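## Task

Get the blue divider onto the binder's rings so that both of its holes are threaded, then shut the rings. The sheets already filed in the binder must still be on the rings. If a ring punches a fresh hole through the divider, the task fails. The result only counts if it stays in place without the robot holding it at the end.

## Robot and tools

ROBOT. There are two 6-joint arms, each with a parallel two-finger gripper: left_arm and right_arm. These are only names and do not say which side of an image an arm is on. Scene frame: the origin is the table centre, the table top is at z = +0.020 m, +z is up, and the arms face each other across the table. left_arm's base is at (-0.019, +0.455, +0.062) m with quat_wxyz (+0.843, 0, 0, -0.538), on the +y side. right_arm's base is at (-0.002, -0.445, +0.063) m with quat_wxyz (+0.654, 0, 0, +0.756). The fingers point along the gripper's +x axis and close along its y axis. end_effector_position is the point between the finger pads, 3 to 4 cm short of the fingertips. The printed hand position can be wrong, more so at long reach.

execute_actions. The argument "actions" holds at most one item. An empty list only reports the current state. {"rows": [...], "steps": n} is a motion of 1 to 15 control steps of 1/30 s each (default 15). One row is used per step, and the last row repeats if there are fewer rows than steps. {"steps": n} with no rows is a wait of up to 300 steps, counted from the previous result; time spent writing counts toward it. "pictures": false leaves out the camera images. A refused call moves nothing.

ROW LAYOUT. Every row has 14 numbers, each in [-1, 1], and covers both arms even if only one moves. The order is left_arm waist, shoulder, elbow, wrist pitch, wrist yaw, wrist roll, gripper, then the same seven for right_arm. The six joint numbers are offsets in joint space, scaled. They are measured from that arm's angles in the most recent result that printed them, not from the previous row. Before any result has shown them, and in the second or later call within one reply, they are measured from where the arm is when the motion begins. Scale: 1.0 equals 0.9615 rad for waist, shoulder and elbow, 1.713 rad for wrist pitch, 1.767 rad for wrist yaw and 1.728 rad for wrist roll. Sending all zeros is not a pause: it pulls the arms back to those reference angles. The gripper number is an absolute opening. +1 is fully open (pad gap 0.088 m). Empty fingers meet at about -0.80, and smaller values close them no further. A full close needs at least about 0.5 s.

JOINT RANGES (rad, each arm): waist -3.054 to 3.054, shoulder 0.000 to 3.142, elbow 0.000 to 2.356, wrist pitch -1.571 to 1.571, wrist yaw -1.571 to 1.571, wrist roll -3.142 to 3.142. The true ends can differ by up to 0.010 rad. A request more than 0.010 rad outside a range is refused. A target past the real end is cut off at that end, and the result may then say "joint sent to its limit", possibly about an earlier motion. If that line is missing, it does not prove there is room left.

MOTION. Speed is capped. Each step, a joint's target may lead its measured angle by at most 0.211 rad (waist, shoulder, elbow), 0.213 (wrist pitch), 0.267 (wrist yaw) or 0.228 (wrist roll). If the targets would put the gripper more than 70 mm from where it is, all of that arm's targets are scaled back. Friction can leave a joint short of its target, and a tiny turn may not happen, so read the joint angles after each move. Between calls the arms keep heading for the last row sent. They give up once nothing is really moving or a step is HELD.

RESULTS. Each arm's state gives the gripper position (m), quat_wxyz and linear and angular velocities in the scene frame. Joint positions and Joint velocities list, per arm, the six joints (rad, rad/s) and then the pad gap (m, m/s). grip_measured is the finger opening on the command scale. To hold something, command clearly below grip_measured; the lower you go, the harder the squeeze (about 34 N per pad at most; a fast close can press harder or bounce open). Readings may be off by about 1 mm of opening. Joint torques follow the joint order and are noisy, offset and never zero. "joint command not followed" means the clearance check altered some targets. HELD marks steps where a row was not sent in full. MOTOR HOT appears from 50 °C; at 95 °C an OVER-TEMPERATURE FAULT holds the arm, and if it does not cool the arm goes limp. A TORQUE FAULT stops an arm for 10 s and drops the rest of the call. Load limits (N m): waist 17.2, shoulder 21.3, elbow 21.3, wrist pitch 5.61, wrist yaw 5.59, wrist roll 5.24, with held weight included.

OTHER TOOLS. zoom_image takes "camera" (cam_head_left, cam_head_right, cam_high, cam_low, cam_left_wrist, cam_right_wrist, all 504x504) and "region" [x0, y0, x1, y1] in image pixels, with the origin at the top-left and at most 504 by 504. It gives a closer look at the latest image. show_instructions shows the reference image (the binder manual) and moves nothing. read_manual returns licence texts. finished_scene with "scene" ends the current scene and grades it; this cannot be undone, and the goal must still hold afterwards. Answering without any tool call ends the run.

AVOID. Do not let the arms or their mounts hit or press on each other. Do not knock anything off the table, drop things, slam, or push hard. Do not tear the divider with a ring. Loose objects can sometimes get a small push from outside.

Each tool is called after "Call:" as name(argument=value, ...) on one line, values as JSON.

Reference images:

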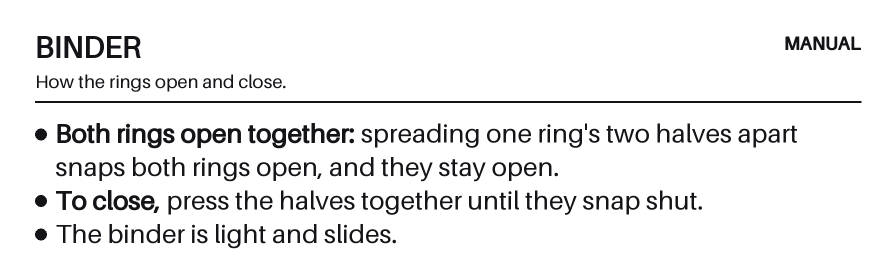

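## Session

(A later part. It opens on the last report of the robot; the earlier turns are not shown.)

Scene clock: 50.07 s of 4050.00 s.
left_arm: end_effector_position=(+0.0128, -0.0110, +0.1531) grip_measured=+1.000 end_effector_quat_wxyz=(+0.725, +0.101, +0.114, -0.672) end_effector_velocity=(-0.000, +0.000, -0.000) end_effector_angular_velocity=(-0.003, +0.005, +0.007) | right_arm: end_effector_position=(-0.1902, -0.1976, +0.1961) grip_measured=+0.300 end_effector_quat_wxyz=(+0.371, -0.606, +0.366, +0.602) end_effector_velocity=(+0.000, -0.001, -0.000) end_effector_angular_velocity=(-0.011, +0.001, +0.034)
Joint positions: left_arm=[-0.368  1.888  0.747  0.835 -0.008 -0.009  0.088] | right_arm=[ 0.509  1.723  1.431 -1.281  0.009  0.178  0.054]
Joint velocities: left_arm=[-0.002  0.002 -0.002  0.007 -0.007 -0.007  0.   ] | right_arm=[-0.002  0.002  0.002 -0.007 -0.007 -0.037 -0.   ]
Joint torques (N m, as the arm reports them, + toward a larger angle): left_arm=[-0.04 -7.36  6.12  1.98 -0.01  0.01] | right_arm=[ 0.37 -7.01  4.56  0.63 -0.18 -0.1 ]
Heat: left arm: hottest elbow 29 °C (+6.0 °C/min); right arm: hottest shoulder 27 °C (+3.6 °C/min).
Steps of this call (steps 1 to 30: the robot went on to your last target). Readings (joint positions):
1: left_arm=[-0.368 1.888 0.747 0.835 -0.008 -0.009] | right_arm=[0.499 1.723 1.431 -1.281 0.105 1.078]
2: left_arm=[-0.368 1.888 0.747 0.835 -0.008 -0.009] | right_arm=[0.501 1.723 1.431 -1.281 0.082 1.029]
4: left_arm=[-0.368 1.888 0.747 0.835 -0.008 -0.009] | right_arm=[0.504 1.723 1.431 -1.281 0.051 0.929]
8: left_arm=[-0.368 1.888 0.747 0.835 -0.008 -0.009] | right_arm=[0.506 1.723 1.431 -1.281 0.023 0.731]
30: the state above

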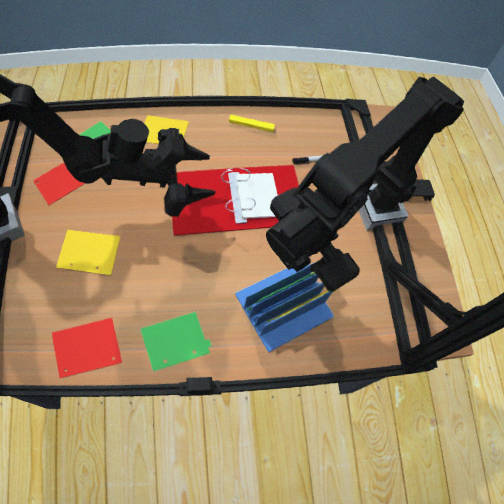

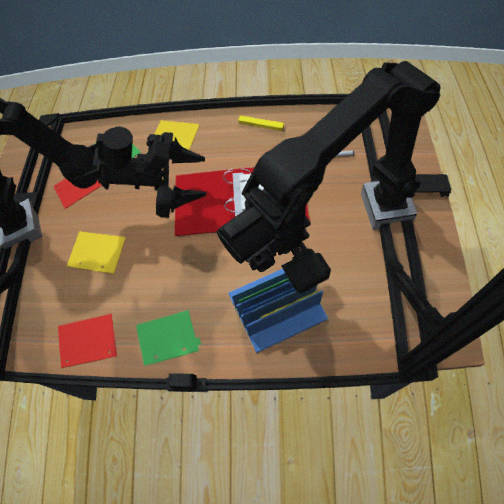

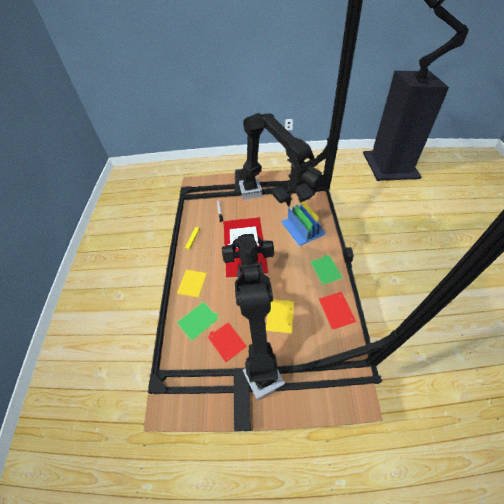

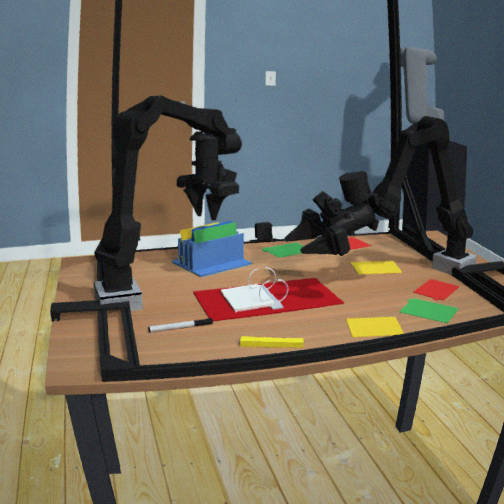

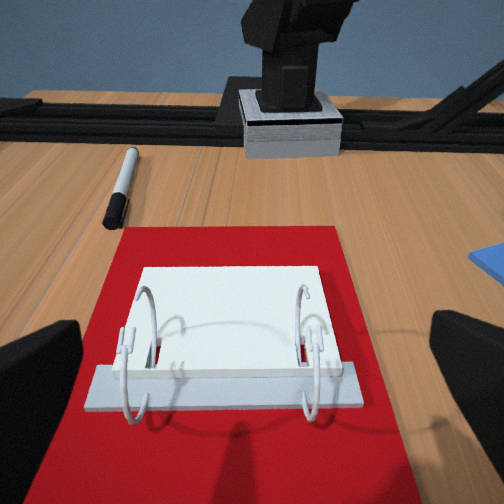

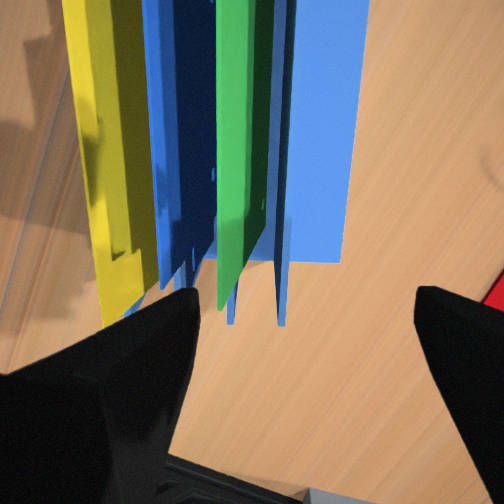

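Call:
execute_actions(actions=[{"rows":[[0.03,-0.2,-0.36,0.12,0,0,1,0.108,0.25,0.212,0.023,0,0.06,-0.45]]}], pictures=false)

Call:
execute_actions(actions=[{"steps":12}])

Scene clock: 53.07 s of 4050.00 s.
left_arm: end_effector_position=(+0.0179, +0.0638, +0.1532) grip_measured=+1.000 end_effector_quat_wxyz=(+0.736, +0.083, +0.096, -0.665) end_effector_velocity=(+0.006, +0.008, +0.018) end_effector_angular_velocity=(-0.061, -0.008, +0.040) | right_arm: end_effector_position=(-0.2527, -0.1762, +0.1707) grip_measured=-0.436 end_effector_quat_wxyz=(+0.370, -0.606, +0.366, +0.602) end_effector_velocity=(-0.008, +0.008, +0.011) end_effector_angular_velocity=(+0.032, +0.040, -0.010)
Joint positions: left_arm=[-0.343  1.709  0.419  1.035 -0.008 -0.009  0.088] | right_arm=[ 0.608  1.95   1.619 -1.244  0.008  0.277  0.018]
Joint velocities: left_arm=[ 0.002 -0.061 -0.037  0.037 -0.037 -0.007  0.   ] | right_arm=[-0.002 -0.002  0.042  0.007 -0.007  0.007 -0.005]
Joint torques (N m, as the arm reports them, + toward a larger angle): left_arm=[ 0.04 -6.23  3.95  2.14  0.    0.01] | right_arm=[ 0.44 -7.23  5.71  0.6  -0.02  0.08]
Heat: left arm: hottest elbow 29 °C (+5.7 °C/min); right arm: hottest shoulder 27 °C (+3.4 °C/min).
Steps of this call (steps 1 to 15: the robot went on to your last target; steps 16 to 75: nothing new was sent; steps 76 to 90: all 15 steps of this action). Readings (joint positions):
76: left_arm=[-0.368 1.876 0.732 0.855 -0.008 -0.009] | right_arm=[0.512 1.743 1.449 -1.291 0.008 0.189]
77: left_arm=[-0.365 1.851 0.692 0.900 -0.008 -0.009] | right_arm=[0.528 1.777 1.488 -1.284 0.008 0.211]
79: left_arm=[-0.354 1.779 0.598 0.966 -0.008 -0.009] | right_arm=[0.566 1.852 1.559 -1.242 0.008 0.239]
83: left_arm=[-0.344 1.717 0.476 1.013 -0.008 -0.009] | right_arm=[0.606 1.934 1.594 -1.246 0.008 0.266]
90: the state above

Scene clock: 53.47 s of 4050.00 s.
left_arm: end_effector_position=(+0.0179, +0.0653, +0.1533) grip_measured=+1.000 end_effector_quat_wxyz=(+0.736, +0.082, +0.096, -0.665) end_effector_velocity=(+0.002, +0.001, -0.001) end_effector_angular_velocity=(+0.007, +0.002, +0.021) | right_arm: end_effector_position=(-0.2533, -0.1760, +0.1700) grip_measured=-0.449 end_effector_quat_wxyz=(+0.371, -0.606, +0.366, +0.601) end_effector_velocity=(+0.002, +0.001, +0.001) end_effector_angular_velocity=(+0.003, -0.007, -0.010)
Joint positions: left_arm=[-0.342  1.705  0.412  1.039 -0.008 -0.009  0.088] | right_arm=[ 0.609  1.954  1.621 -1.244  0.008  0.279  0.017]
Joint velocities: left_arm=[-0.002 -0.002 -0.002 -0.007 -0.022 -0.007  0.   ] | right_arm=[-0.002 -0.002  0.002 -0.007  0.007  0.007 -0.   ]
Joint torques (N m, as the arm reports them, + toward a larger angle): left_arm=[ 0.27 -6.37  3.97  2.15  0.01  0.01] | right_arm=[ 0.4  -7.44  5.92  0.65  0.01  0.09]
Heat: left arm: hottest elbow 29 °C (+5.6 °C/min); right arm: hottest shoulder 27 °C (+3.4 °C/min).
Steps of this call (steps 1 to 12: the robot went on to your last target). Readings (joint positions):
1: left_arm=[-0.343 1.707 0.418 1.037 -0.008 -0.009] | right_arm=[0.608 1.950 1.620 -1.244 0.008 0.278]
2: left_arm=[-0.343 1.706 0.417 1.037 -0.008 -0.009] | right_arm=[0.608 1.950 1.620 -1.244 0.008 0.278]
4: left_arm=[-0.342 1.705 0.415 1.038 -0.008 -0.009] | right_arm=[0.608 1.952 1.620 -1.244 0.008 0.279]
8: left_arm=[-0.342 1.705 0.413 1.038 -0.008 -0.009] | right_arm=[0.609 1.953 1.620 -1.244 0.008 0.279]
12: the state above

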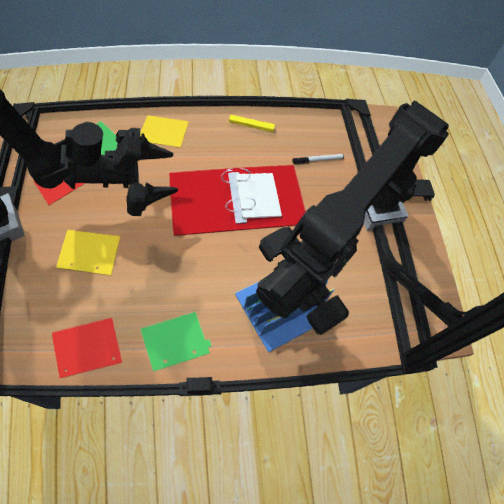

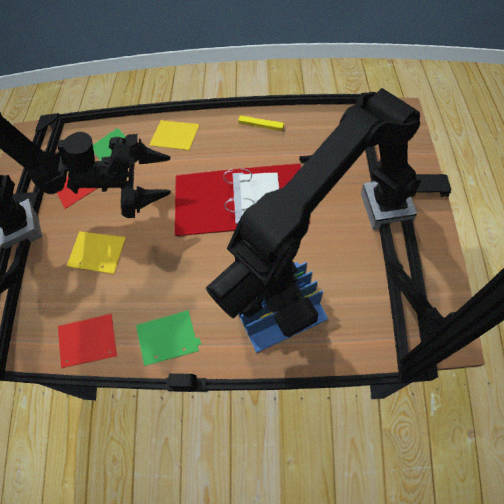

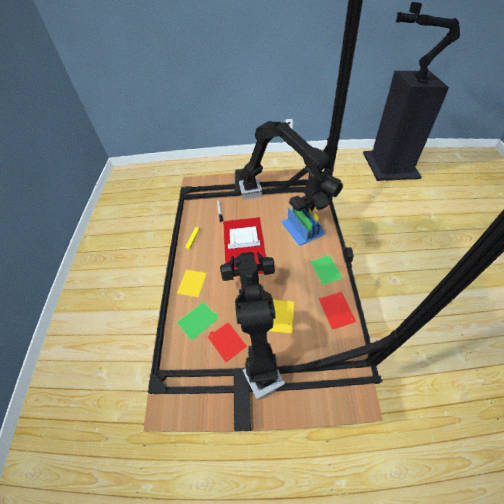

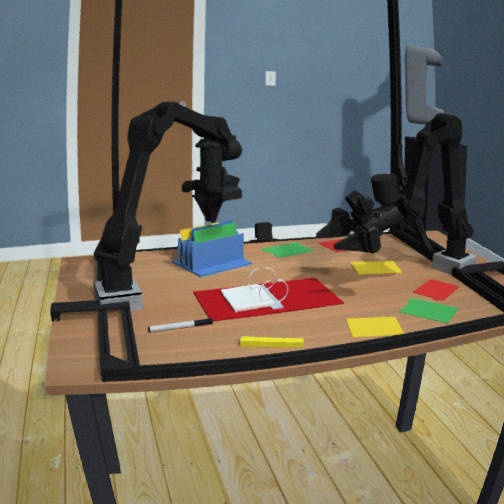

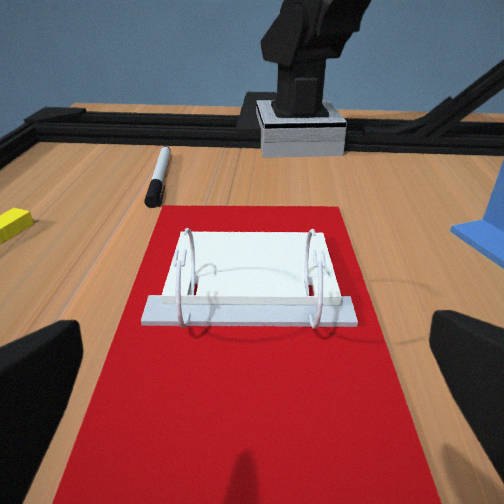

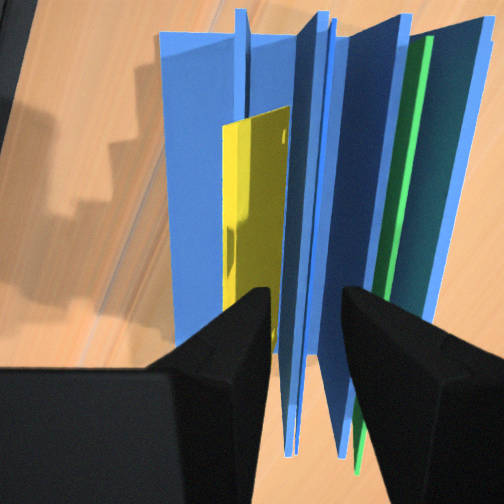

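Call:
execute_actions(actions=[{"rows":[[0,0,0,0,0,0,1,-0.008,0.015,-0.1,0.058,0,0.03,-0.5]]}])

Call:
zoom_image(camera="cam_low", region=[160, 190, 300, 320])

Call:
zoom_image(camera="cam_high", region=[270, 180, 340, 250])

Scene clock: 55.80 s of 4050.00 s.
left_arm: end_effector_position=(+0.0179, +0.0654, +0.1534) grip_measured=+1.000 end_effector_quat_wxyz=(+0.736, +0.082, +0.096, -0.665) end_effector_velocity=(-0.004, +0.001, -0.001) end_effector_angular_velocity=(+0.006, +0.010, -0.013) | right_arm: end_effector_position=(-0.2516, -0.1755, +0.1454) grip_measured=-0.499 end_effector_quat_wxyz=(+0.387, -0.596, +0.382, +0.591) end_effector_velocity=(+0.009, -0.008, -0.006) end_effector_angular_velocity=(-0.039, -0.026, -0.015)
Joint positions: left_arm=[-0.342  1.704  0.412  1.039 -0.008 -0.009  0.088] | right_arm=[ 0.605  1.964  1.537 -1.149  0.008  0.328  0.015]
Joint velocities: left_arm=[-0.007 -0.002 -0.002 -0.007  0.007 -0.007  0.   ] | right_arm=[-0.007 -0.002 -0.027 -0.022 -0.007  0.007 -0.001]
Joint torques (N m, as the arm reports them, + toward a larger angle): left_arm=[ 0.02 -5.29  5.37  2.01  0.    0.01] | right_arm=[-0.44 -8.18  3.44  0.67  0.    0.08]
Heat: left arm: hottest wrist pitch 29 °C (+5.4 °C/min); right arm: hottest shoulder 27 °C (+3.2 °C/min).
Steps of this call (steps 1 to 15: the robot went on to your last target; steps 16 to 55: nothing new was sent; steps 56 to 70: all 15 steps of this action). Readings (joint positions):
56: left_arm=[-0.342 1.704 0.412 1.039 -0.008 -0.009] | right_arm=[0.609 1.954 1.615 -1.233 0.008 0.286]
57: left_arm=[-0.342 1.704 0.412 1.039 -0.008 -0.009] | right_arm=[0.609 1.954 1.602 -1.208 0.008 0.297]
59: left_arm=[-0.342 1.704 0.412 1.039 -0.008 -0.009] | right_arm=[0.608 1.956 1.578 -1.181 0.008 0.311]
63: left_arm=[-0.342 1.704 0.412 1.039 -0.008 -0.009] | right_arm=[0.606 1.963 1.544 -1.160 0.008 0.323]
70: the state above

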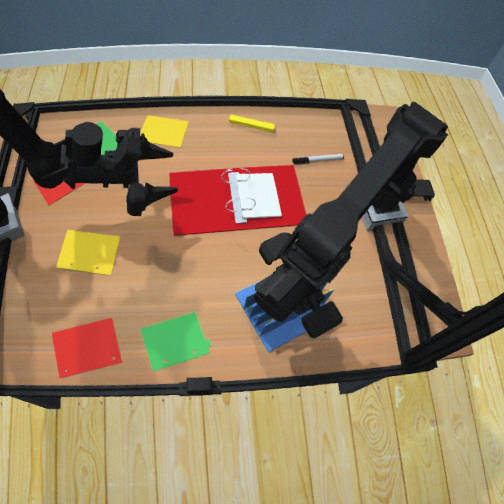

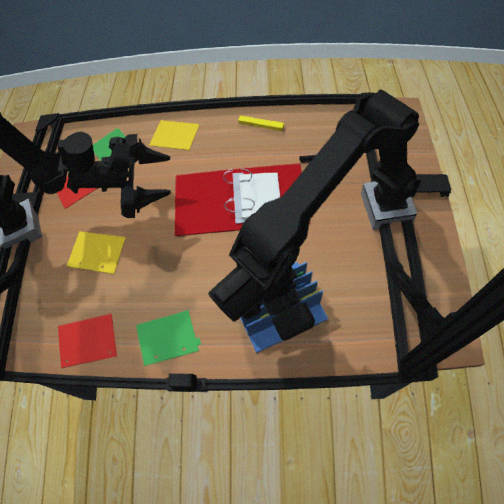

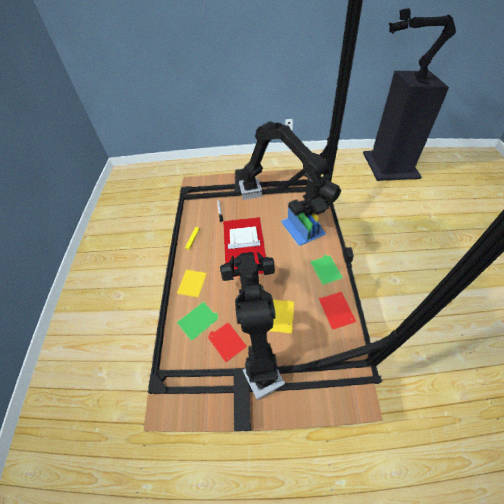

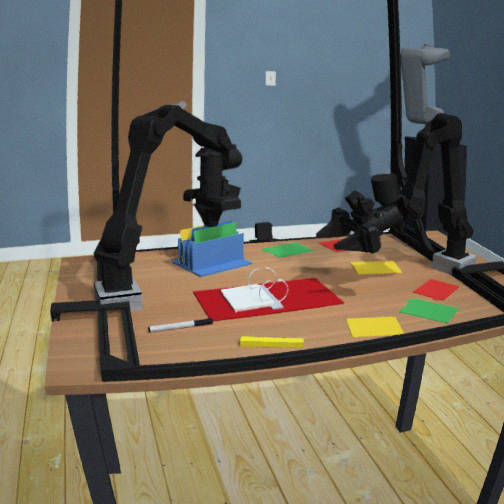

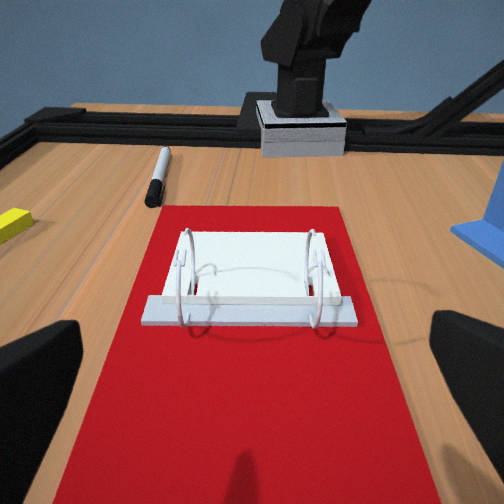

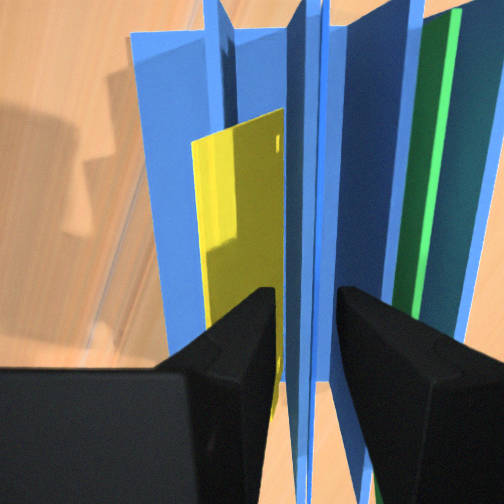

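Region (160, 190, 300, 320) of cam_low's 504x504 image, scaled by 3.600, with more detail than that image has; it fills the top 468 rows of this view, and the rest is white.

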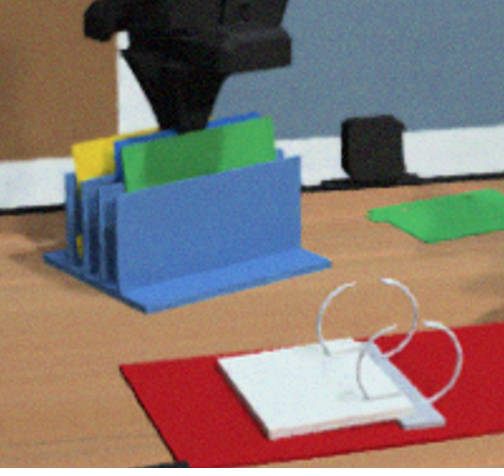

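Region (270, 180, 340, 250) of cam_high's 504x504 image, scaled by 7.200, with more detail than that image has.

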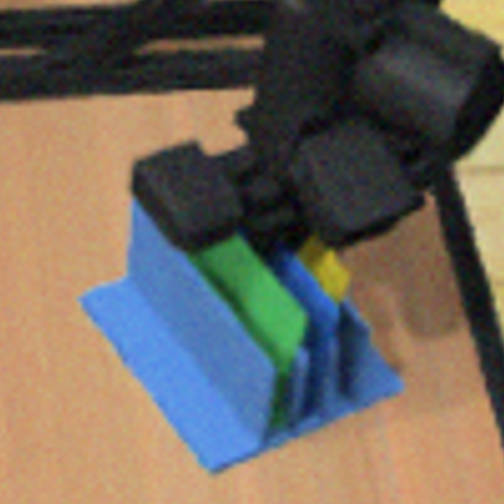

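Call:
execute_actions(actions=[{"rows":[[0,0,0,0,0,0,1,-0.012,0,-0.03,0.014,0,0,-0.5]],"steps":10}], pictures=false)

Call:
execute_actions(actions=[{"rows":[[0,0,0,0,0,0,1,0,0,0,0,0,0,-0.7],[0,0,0,0,0,0,1,0,0,0,0,0,0,-0.7],[0,0,0,0,0,0,1,0,0,0,0,0,0,-0.8],[0,0,0,0,0,0,1,0,0,0,0,0,0,-1]],"steps":12}], pictures=false)

Call:
execute_actions(actions=[{"rows":[[0,0,0,0,0,0,1,0,0,0.04,-0.023,0,0,-1],[0,0,0,0,0,0,1,0,-0.01,0.08,-0.048,0,0,-1],[0,0,0,0,0,0,1,0,-0.015,0.12,-0.072,0,0,-1],[0,0,0,0,0,0,1,0,-0.02,0.16,-0.096,0,0,-1],[0,0,0,0,0,0,1,0,-0.02,0.2,-0.12,0,0,-1],[0,0,0,0,0,0,1,0,-0.02,0.24,-0.143,0,0,-1],[0,0,0,0,0,0,1,0,-0.02,0.28,-0.165,0,0,-1],[0,0,0,0,0,0,1,0,-0.02,0.32,-0.188,0,0,-1],[0,0,0,0,0,0,1,0,-0.02,0.37,-0.21,0,0,-1]]}])

Scene clock: 59.23 s of 4050.00 s.
left_arm: end_effector_position=(+0.0179, +0.0654, +0.1534) grip_measured=+1.000 end_effector_quat_wxyz=(+0.736, +0.082, +0.096, -0.665) end_effector_velocity=(+0.002, -0.000, +0.000) end_effector_angular_velocity=(+0.002, +0.002, +0.021) | right_arm: end_effector_position=(-0.2493, -0.1737, +0.1410) grip_measured=-0.500 end_effector_quat_wxyz=(+0.389, -0.593, +0.384, +0.590) end_effector_velocity=(-0.003, -0.003, -0.003) end_effector_angular_velocity=(-0.017, +0.015, -0.005)
Joint positions: left_arm=[-0.342  1.704  0.412  1.039 -0.008 -0.009  0.088] | right_arm=[ 0.597  1.964  1.519 -1.128  0.008  0.329  0.015]
Joint velocities: left_arm=[-0.002 -0.002  0.002 -0.007 -0.022 -0.007  0.   ] | right_arm=[ 0.002  0.002 -0.007  0.007 -0.022  0.007 -0.   ]
Joint torques (N m, as the arm reports them, + toward a larger angle): left_arm=[-0.02 -5.35  5.31  2.03  0.    0.01] | right_arm=[-0.37 -8.78  3.47  0.65 -0.01 -0.02]
Heat: left arm: hottest wrist pitch 29 °C (+5.1 °C/min); right arm: hottest shoulder 27 °C (+3.0 °C/min).
Steps of this call (steps 1 to 15: the robot went on to your last target; steps 16 to 90: nothing new was sent; then 0.10 s passed at rest; steps 91 to 100: all 10 steps of this action). Readings (joint positions):
91: left_arm=[-0.342 1.704 0.412 1.039 -0.008 -0.009] | right_arm=[0.604 1.964 1.533 -1.144 0.008 0.329]
92: left_arm=[-0.342 1.704 0.412 1.039 -0.008 -0.009] | right_arm=[0.603 1.964 1.530 -1.139 0.008 0.329]
94: left_arm=[-0.342 1.704 0.412 1.039 -0.008 -0.009] | right_arm=[0.600 1.964 1.525 -1.134 0.008 0.329]
98: left_arm=[-0.342 1.704 0.412 1.039 -0.008 -0.009] | right_arm=[0.597 1.964 1.519 -1.130 0.008 0.329]
100: the state above

Scene clock: 59.63 s of 4050.00 s.
left_arm: end_effector_position=(+0.0179, +0.0654, +0.1534) grip_measured=+1.000 end_effector_quat_wxyz=(+0.736, +0.082, +0.096, -0.665) end_effector_velocity=(+0.004, +0.001, +0.002) end_effector_angular_velocity=(-0.006, -0.013, +0.022) | right_arm: end_effector_position=(-0.2485, -0.1733, +0.1410) grip_measured=-0.807 end_effector_quat_wxyz=(+0.391, -0.594, +0.383, +0.590) end_effector_velocity=(-0.000, -0.003, -0.001) end_effector_angular_velocity=(-0.024, +0.008, +0.005)
Joint positions: left_arm=[-0.342  1.704  0.412  1.039 -0.008 -0.009  0.088] | right_arm=[ 0.596  1.964  1.519 -1.129  0.013  0.328  0.   ]
Joint velocities: left_arm=[ 0.002 -0.002 -0.002  0.007 -0.022  0.007  0.   ] | right_arm=[-0.002  0.002 -0.002 -0.007 -0.022 -0.007  0.   ]
Joint torques (N m, as the arm reports them, + toward a larger angle): left_arm=[ 0.03 -5.32  5.35  2.03 -0.01  0.01] | right_arm=[ 0.01 -8.68  4.49  0.59 -0.14  0.03]
Heat: left arm: hottest wrist pitch 29 °C (+5.0 °C/min); right arm: hottest shoulder 27 °C (+3.0 °C/min).
Steps of this call (steps 1 to 12: all 12 steps of this action). Readings (joint positions):
1: left_arm=[-0.342 1.704 0.412 1.039 -0.008 -0.009] | right_arm=[0.597 1.964 1.519 -1.128 0.008 0.329]
2: left_arm=[-0.342 1.704 0.412 1.039 -0.008 -0.009] | right_arm=[0.597 1.964 1.519 -1.128 0.008 0.329]
4: left_arm=[-0.342 1.704 0.412 1.039 -0.008 -0.009] | right_arm=[0.597 1.964 1.519 -1.128 0.008 0.329]
8: left_arm=[-0.342 1.704 0.412 1.039 -0.008 -0.009] | right_arm=[0.596 1.964 1.519 -1.129 0.013 0.328]
12: the state above

Scene clock: 60.13 s of 4050.00 s.
left_arm: end_effector_position=(+0.0179, +0.0654, +0.1534) grip_measured=+1.000 end_effector_quat_wxyz=(+0.736, +0.082, +0.096, -0.665) end_effector_velocity=(+0.000, -0.000, +0.000) end_effector_angular_velocity=(+0.000, +0.020, +0.010) | right_arm: end_effector_position=(-0.2490, -0.1728, +0.2267) grip_measured=-0.807 end_effector_quat_wxyz=(+0.391, -0.593, +0.382, +0.591) end_effector_velocity=(+0.007, -0.005, +0.048) end_effector_angular_velocity=(-0.000, -0.010, -0.010)
Joint positions: left_arm=[-0.342  1.704  0.412  1.039 -0.008 -0.009  0.088] | right_arm=[ 0.596  1.951  1.842 -1.462  0.013  0.328  0.   ]
Joint velocities: left_arm=[-0.002 -0.002  0.002 -0.007 -0.007 -0.022  0.   ] | right_arm=[-0.002 -0.002  0.188 -0.198  0.007  0.007  0.   ]
Joint torques (N m, as the arm reports them, + toward a larger angle): left_arm=[-0.03 -5.31  5.33  2.03 -0.01  0.01] | right_arm=[ 0.   -9.64  5.48  0.33  0.    0.01]
Heat: left arm: hottest wrist pitch 29 °C (+5.1 °C/min); right arm: hottest shoulder 28 °C (+4.1 °C/min).
Steps of this call (steps 1 to 15: all 15 steps of this action). Readings (joint positions):
1: left_arm=[-0.342 1.704 0.412 1.039 -0.008 -0.009] | right_arm=[0.596 1.964 1.520 -1.131 0.013 0.328]
2: left_arm=[-0.342 1.704 0.412 1.039 -0.008 -0.009] | right_arm=[0.596 1.964 1.527 -1.145 0.013 0.328]
4: left_arm=[-0.342 1.704 0.412 1.039 -0.008 -0.009] | right_arm=[0.596 1.964 1.559 -1.196 0.013 0.328]
8: left_arm=[-0.342 1.704 0.412 1.039 -0.008 -0.009] | right_arm=[0.596 1.964 1.689 -1.323 0.013 0.328]
15: the state above

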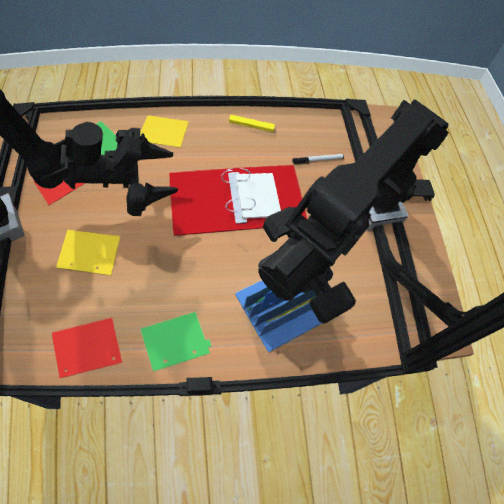

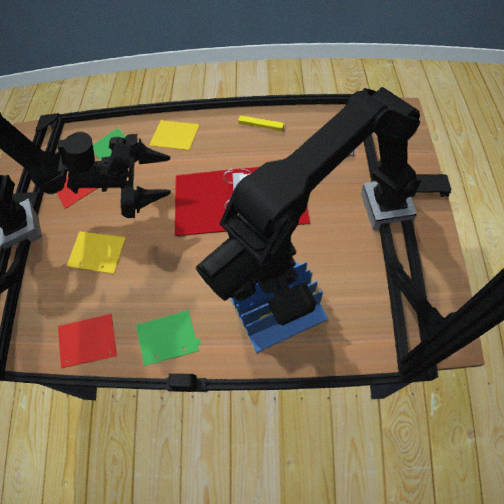

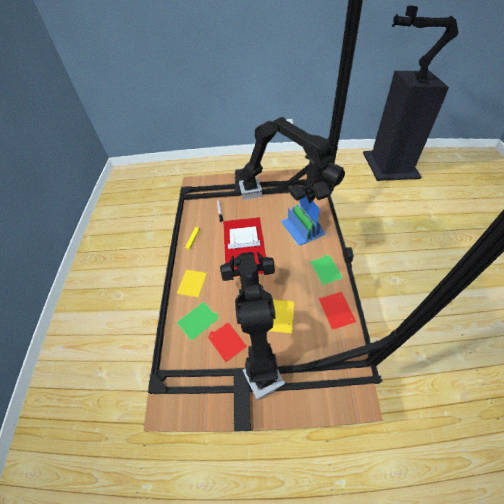

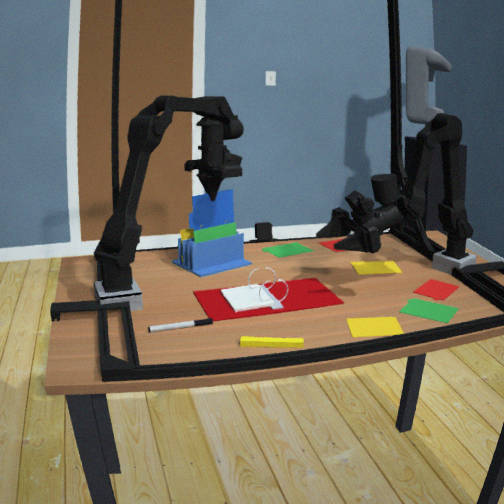

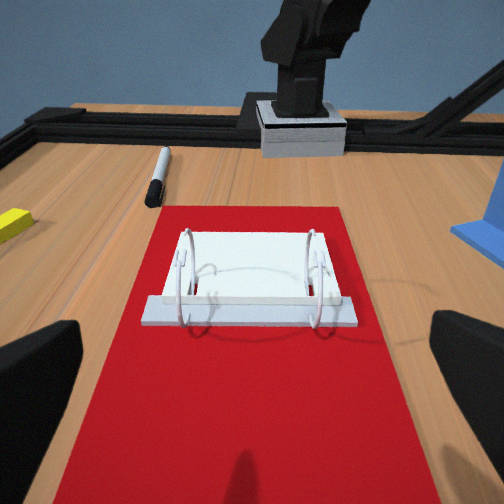

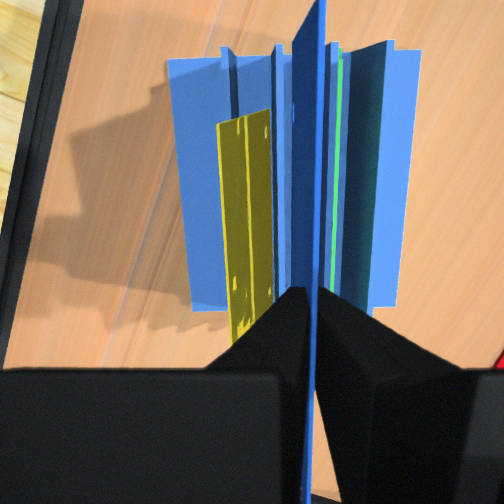

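Call:
execute_actions(actions=[{"rows":[[0,0,0,0,0,0,1,0,-0.1,0,0,0,0,-1],[0,0,0,0,0,0,1,0,-0.15,0,0,0,0,-1],[0,0,0,0,0,0,1,0,-0.2,0,0,0,0,-1],[0,0,0,0,0,0,1,0,-0.2,0,0,0,0,-1],[0,0,0,0,0,0,1,0,-0.2,0,0,0,0,-1],[0,0,0,0,0,0,1,-0.1,-0.25,-0.05,0.02,0,0.1,-1],[0,0,0,0,0,0,1,-0.2,-0.3,-0.1,0.04,0,0.2,-1],[0,0,0,0,0,0,1,-0.3,-0.35,-0.15,0.06,0,0.3,-1],[0,0,0,0,0,0,1,-0.4,-0.4,-0.2,0.08,0,0.4,-1],[0,0,0,0,0,0,1,-0.5,-0.45,-0.25,0.1,0,0.5,-1],[0,0,0,0,0,0,1,-0.6,-0.48,-0.3,0.12,0,0.6,-1],[0,0,0,0,0,0,1,-0.7,-0.48,-0.35,0.14,0,0.638,-1],[0,0,0,0,0,0,1,-0.838,-0.48,-0.4,0.16,0,0.638,-1],[0,0,0,0,0,0,1,-0.838,-0.48,-0.45,0.2,0,0.638,-1],[0,0,0,0,0,0,1,-0.838,-0.48,-0.64,0.267,0,0.638,-1]]}], pictures=false)

Call:
execute_actions(actions=[{"steps":40}])

Call:
zoom_image(camera="cam_low", region=[200, 190, 330, 320])

Scene clock: 67.27 s of 4050.00 s.
left_arm: end_effector_position=(+0.0179, +0.0654, +0.1535) grip_measured=+1.000 end_effector_quat_wxyz=(+0.736, +0.082, +0.096, -0.665) end_effector_velocity=(-0.004, +0.002, -0.005) end_effector_angular_velocity=(+0.015, +0.025, -0.009) | right_arm: end_effector_position=(-0.1216, -0.1354, +0.2923) grip_measured=-0.807 end_effector_quat_wxyz=(+0.610, -0.259, +0.549, +0.509) end_effector_velocity=(+0.388, +0.209, -0.138) end_effector_angular_velocity=(+0.387, +0.686, -2.597)
Joint positions: left_arm=[-0.342  1.704  0.412  1.039 -0.008 -0.009  0.088] | right_arm=[ 0.228  1.535  1.558 -1.227  0.009  0.771  0.   ]
Joint velocities: left_arm=[-0.007  0.002 -0.007 -0.007  0.007 -0.022  0.   ] | right_arm=[-1.321 -0.437 -1.179  1.341 -0.007  1.37   0.   ]
Joint torques (N m, as the arm reports them, + toward a larger angle): left_arm=[-0.02 -5.32  5.3   2.01  0.01  0.01] | right_arm=[ 0.17 -5.11  3.04  1.38  0.15  0.05]
Heat: left arm: hottest wrist pitch 30 °C (+4.0 °C/min); right arm: hottest shoulder 29 °C (+5.1 °C/min).
Steps of this call (steps 1 to 30: the robot went on to your last target; steps 31 to 199: nothing new was sent; steps 200 to 214: all 15 steps of this action). Readings (joint positions):
200: left_arm=[-0.342 1.704 0.412 1.039 -0.008 -0.009] | right_arm=[0.596 1.944 1.861 -1.485 0.013 0.328]
201: left_arm=[-0.342 1.704 0.412 1.039 -0.008 -0.009] | right_arm=[0.596 1.931 1.858 -1.480 0.013 0.328]
203: left_arm=[-0.342 1.704 0.412 1.039 -0.008 -0.009] | right_arm=[0.596 1.887 1.849 -1.473 0.013 0.328]
207: left_arm=[-0.342 1.704 0.412 1.039 -0.008 -0.009] | right_arm=[0.546 1.755 1.816 -1.431 0.007 0.443]
214: the state above

Scene clock: 68.60 s of 4050.00 s.
left_arm: end_effector_position=(+0.0179, +0.0654, +0.1535) grip_measured=+1.000 end_effector_quat_wxyz=(+0.736, +0.082, +0.096, -0.665) end_effector_velocity=(-0.002, -0.000, +0.000) end_effector_angular_velocity=(+0.003, -0.009, -0.002) | right_arm: end_effector_position=(+0.0193, -0.1280, +0.2157) grip_measured=-0.807 end_effector_quat_wxyz=(+0.713, +0.077, +0.684, +0.133) end_effector_velocity=(+0.001, -0.001, +0.001) end_effector_angular_velocity=(-0.002, +0.005, +0.002)
Joint positions: left_arm=[-0.342  1.704  0.412  1.039 -0.008 -0.009  0.088] | right_arm=[-0.206  1.5    1.237 -1.007  0.012  1.429  0.   ]
Joint velocities: left_arm=[-0.007 -0.002  0.002 -0.007 -0.007  0.007  0.   ] | right_arm=[-0.007 -0.002  0.002 -0.007 -0.007 -0.007  0.   ]
Joint torques (N m, as the arm reports them, + toward a larger angle): left_arm=[ 0.02 -5.29  5.32  2.03  0.01  0.  ] | right_arm=[-0.39 -7.22  3.86  1.17  0.06  0.09]
Heat: left arm: hottest wrist pitch 30 °C (+4.0 °C/min); right arm: hottest shoulder 29 °C (+5.0 °C/min).
Steps of this call (steps 1 to 40: the robot went on to your last target). Readings (joint positions):
1: left_arm=[-0.342 1.704 0.412 1.039 -0.008 -0.009] | right_arm=[0.184 1.524 1.520 -1.182 0.009 0.816]
2: left_arm=[-0.342 1.704 0.412 1.039 -0.008 -0.009] | right_arm=[0.144 1.520 1.483 -1.143 0.009 0.860]
4: left_arm=[-0.342 1.704 0.412 1.039 -0.008 -0.009] | right_arm=[0.066 1.517 1.410 -1.095 0.009 0.943]
8: left_arm=[-0.342 1.704 0.412 1.039 -0.008 -0.009] | right_arm=[-0.093 1.517 1.293 -1.042 0.010 1.128]
40: the state above

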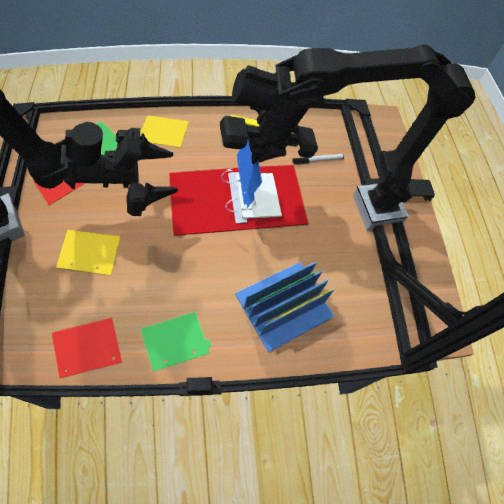

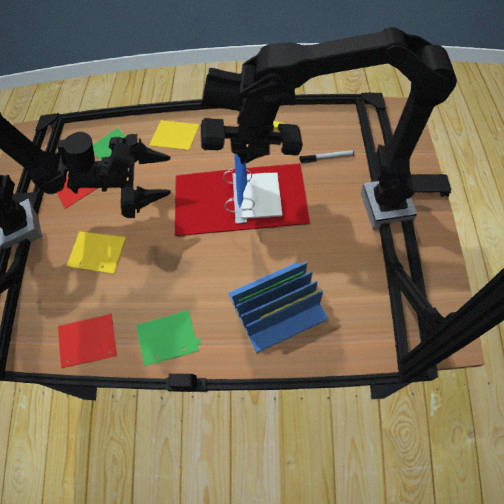

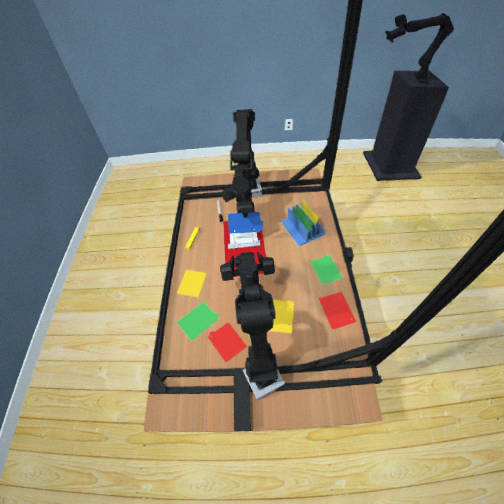

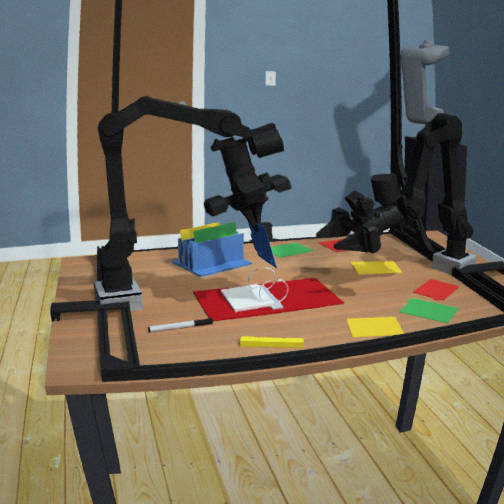

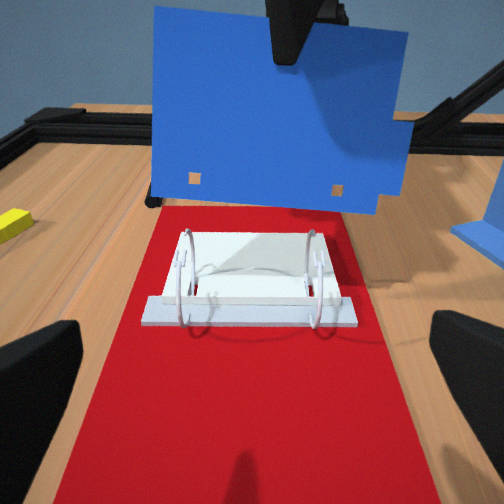

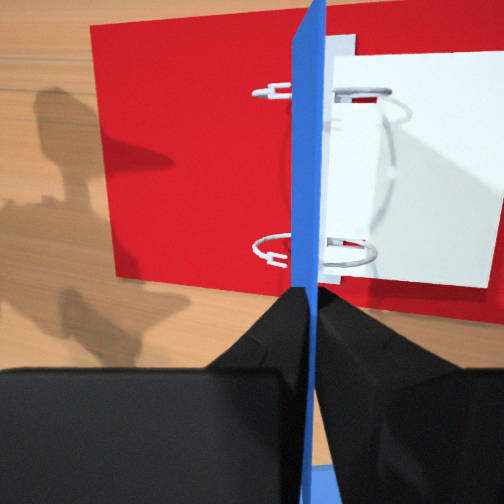

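Region (200, 190, 330, 320) of cam_low's 504x504 image, scaled by 3.877, with more detail than that image has.

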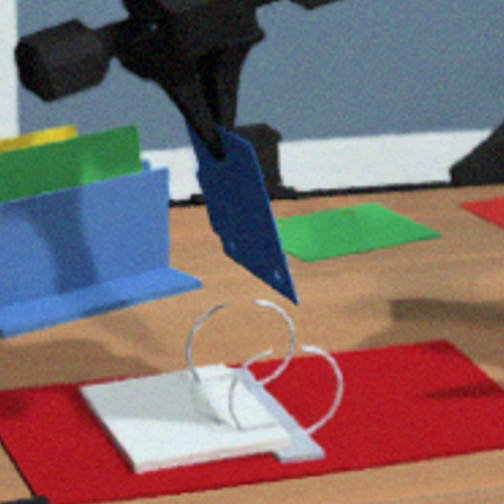

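Call:
execute_actions(actions=[{"rows":[[0,0,0,0,0,0,1,-0.11,0,-0.065,0.034,-0.061,-0.043,-1]]}], pictures=false)

Call:
execute_actions(actions=[{"steps":12}])

Call:
zoom_image(camera="cam_low", region=[230, 240, 310, 320])

Call:
zoom_image(camera="cam_head_right", region=[200, 150, 280, 230])

Scene clock: 71.90 s of 4050.00 s.
left_arm: end_effector_position=(+0.0179, +0.0654, +0.1535) grip_measured=+1.000 end_effector_quat_wxyz=(+0.736, +0.082, +0.096, -0.665) end_effector_velocity=(-0.002, -0.000, +0.000) end_effector_angular_velocity=(+0.002, +0.009, -0.008) | right_arm: end_effector_position=(+0.0363, -0.1295, +0.2039) grip_measured=-0.807 end_effector_quat_wxyz=(+0.688, +0.089, +0.708, +0.134) end_effector_velocity=(-0.000, -0.001, -0.002) end_effector_angular_velocity=(+0.004, +0.028, +0.015)
Joint positions: left_arm=[-0.342  1.704  0.412  1.039 -0.008 -0.009  0.088] | right_arm=[-0.307  1.499  1.186 -0.953 -0.088  1.358  0.   ]
Joint velocities: left_arm=[-0.002 -0.002  0.002 -0.007  0.007 -0.007  0.   ] | right_arm=[-0.017 -0.002 -0.012  0.007 -0.037 -0.022  0.   ]
Joint torques (N m, as the arm reports them, + toward a larger angle): left_arm=[-0.02 -5.29  5.29  2.02  0.    0.  ] | right_arm=[-0.44 -5.64  3.88  1.21 -0.19 -0.16]
Heat: left arm: hottest wrist pitch 30 °C (+4.0 °C/min); right arm: hottest shoulder 29 °C (+4.0 °C/min).
Steps of this call (steps 1 to 15: the robot went on to your last target; steps 16 to 84: nothing new was sent; steps 85 to 99: all 15 steps of this action). Readings (joint positions):
85: left_arm=[-0.342 1.704 0.412 1.039 -0.008 -0.009] | right_arm=[-0.211 1.500 1.232 -1.000 -0.000 1.421]
86: left_arm=[-0.342 1.704 0.412 1.039 -0.008 -0.009] | right_arm=[-0.229 1.499 1.223 -0.985 -0.025 1.405]
88: left_arm=[-0.342 1.704 0.412 1.039 -0.008 -0.009] | right_arm=[-0.268 1.499 1.207 -0.972 -0.048 1.385]
92: left_arm=[-0.342 1.704 0.412 1.039 -0.008 -0.009] | right_arm=[-0.300 1.499 1.189 -0.959 -0.075 1.366]
99: the state above

Scene clock: 72.30 s of 4050.00 s.
left_arm: end_effector_position=(+0.0179, +0.0654, +0.1535) grip_measured=+1.000 end_effector_quat_wxyz=(+0.736, +0.082, +0.096, -0.665) end_effector_velocity=(-0.002, +0.001, -0.003) end_effector_angular_velocity=(+0.013, -0.008, -0.002) | right_arm: end_effector_position=(+0.0365, -0.1294, +0.2037) grip_measured=-0.807 end_effector_quat_wxyz=(+0.687, +0.089, +0.709, +0.134) end_effector_velocity=(-0.001, -0.002, +0.001) end_effector_angular_velocity=(-0.000, +0.000, +0.021)
Joint positions: left_arm=[-0.342  1.704  0.412  1.039 -0.008 -0.009  0.088] | right_arm=[-0.308  1.499  1.185 -0.952 -0.09   1.357  0.   ]
Joint velocities: left_arm=[-0.007  0.002 -0.002 -0.007 -0.007  0.007  0.   ] | right_arm=[-0.002 -0.007 -0.002 -0.007 -0.007 -0.022  0.   ]
Joint torques (N m, as the arm reports them, + toward a larger angle): left_arm=[-0.04 -5.29  5.3   2.02 -0.01  0.  ] | right_arm=[-0.32 -5.58  3.8   1.2  -0.18 -0.1 ]
Heat: left arm: hottest wrist pitch 30 °C (+4.0 °C/min); right arm: hottest shoulder 29 °C (+4.0 °C/min).
Steps of this call (steps 1 to 12: the robot went on to your last target). Readings (joint positions):
1: left_arm=[-0.342 1.704 0.412 1.039 -0.008 -0.009] | right_arm=[-0.307 1.499 1.186 -0.953 -0.088 1.358]
2: left_arm=[-0.342 1.704 0.412 1.039 -0.008 -0.009] | right_arm=[-0.307 1.499 1.186 -0.952 -0.089 1.357]
4: left_arm=[-0.342 1.704 0.412 1.039 -0.008 -0.009] | right_arm=[-0.308 1.499 1.185 -0.952 -0.089 1.357]
8: left_arm=[-0.342 1.704 0.412 1.039 -0.008 -0.009] | right_arm=[-0.308 1.499 1.185 -0.952 -0.089 1.357]
12: the state above

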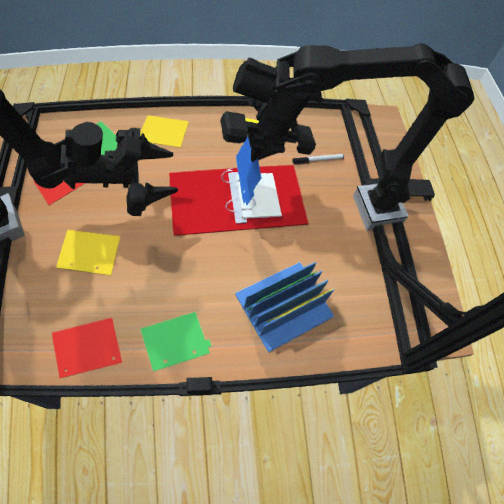

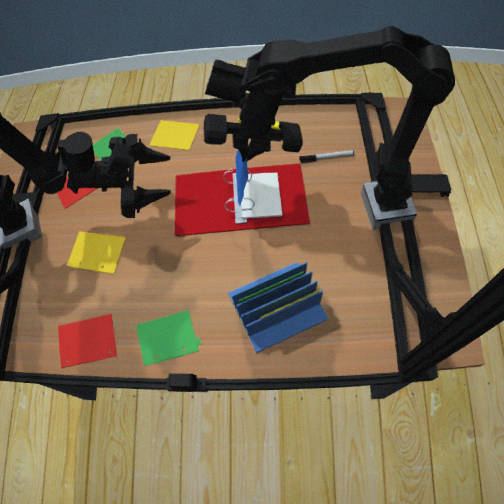

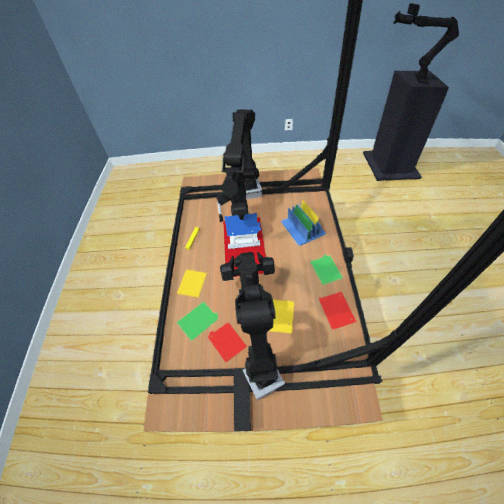

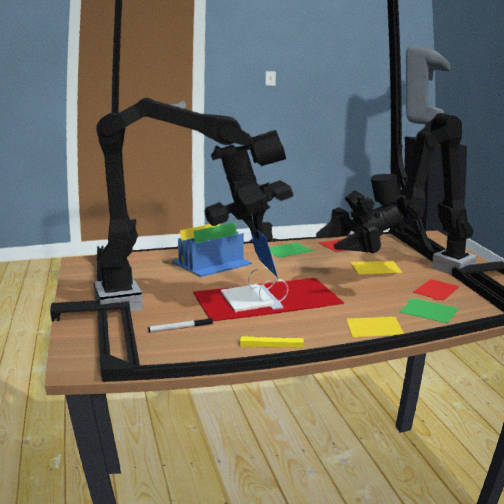

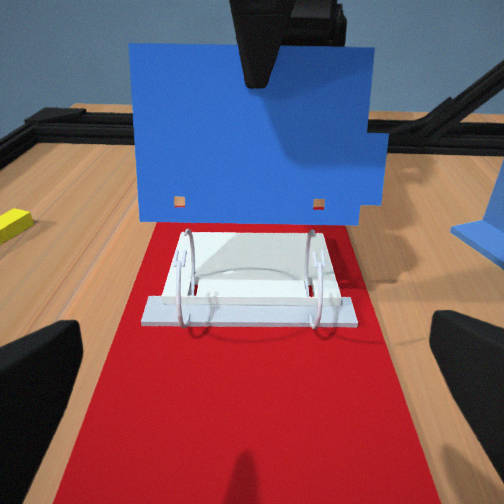

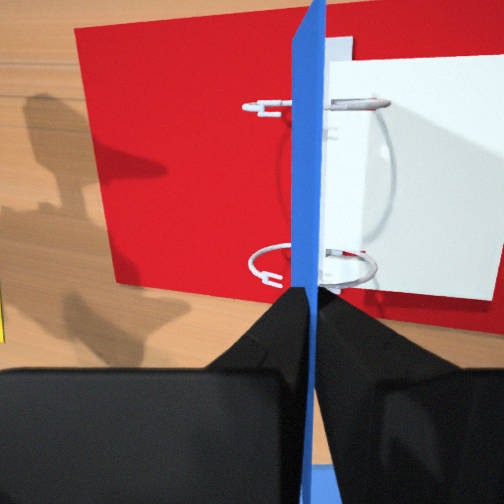

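Region (230, 240, 310, 320) of cam_low's 504x504 image, scaled by 6.300, with more detail than that image has.

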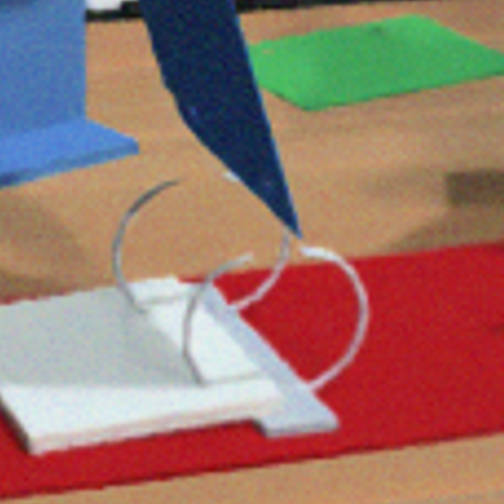

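Region (200, 150, 280, 230) of cam_head_right's 504x504 image, scaled by 6.300, with more detail than that image has.

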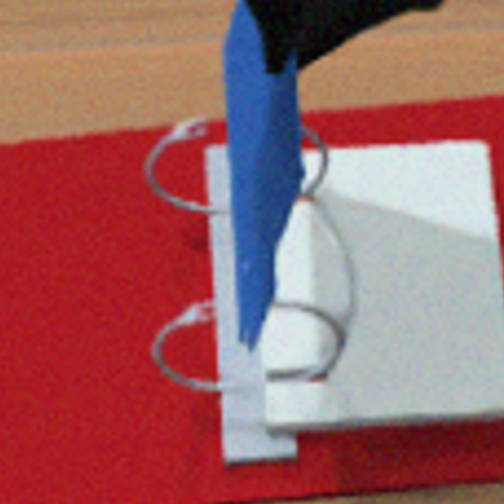

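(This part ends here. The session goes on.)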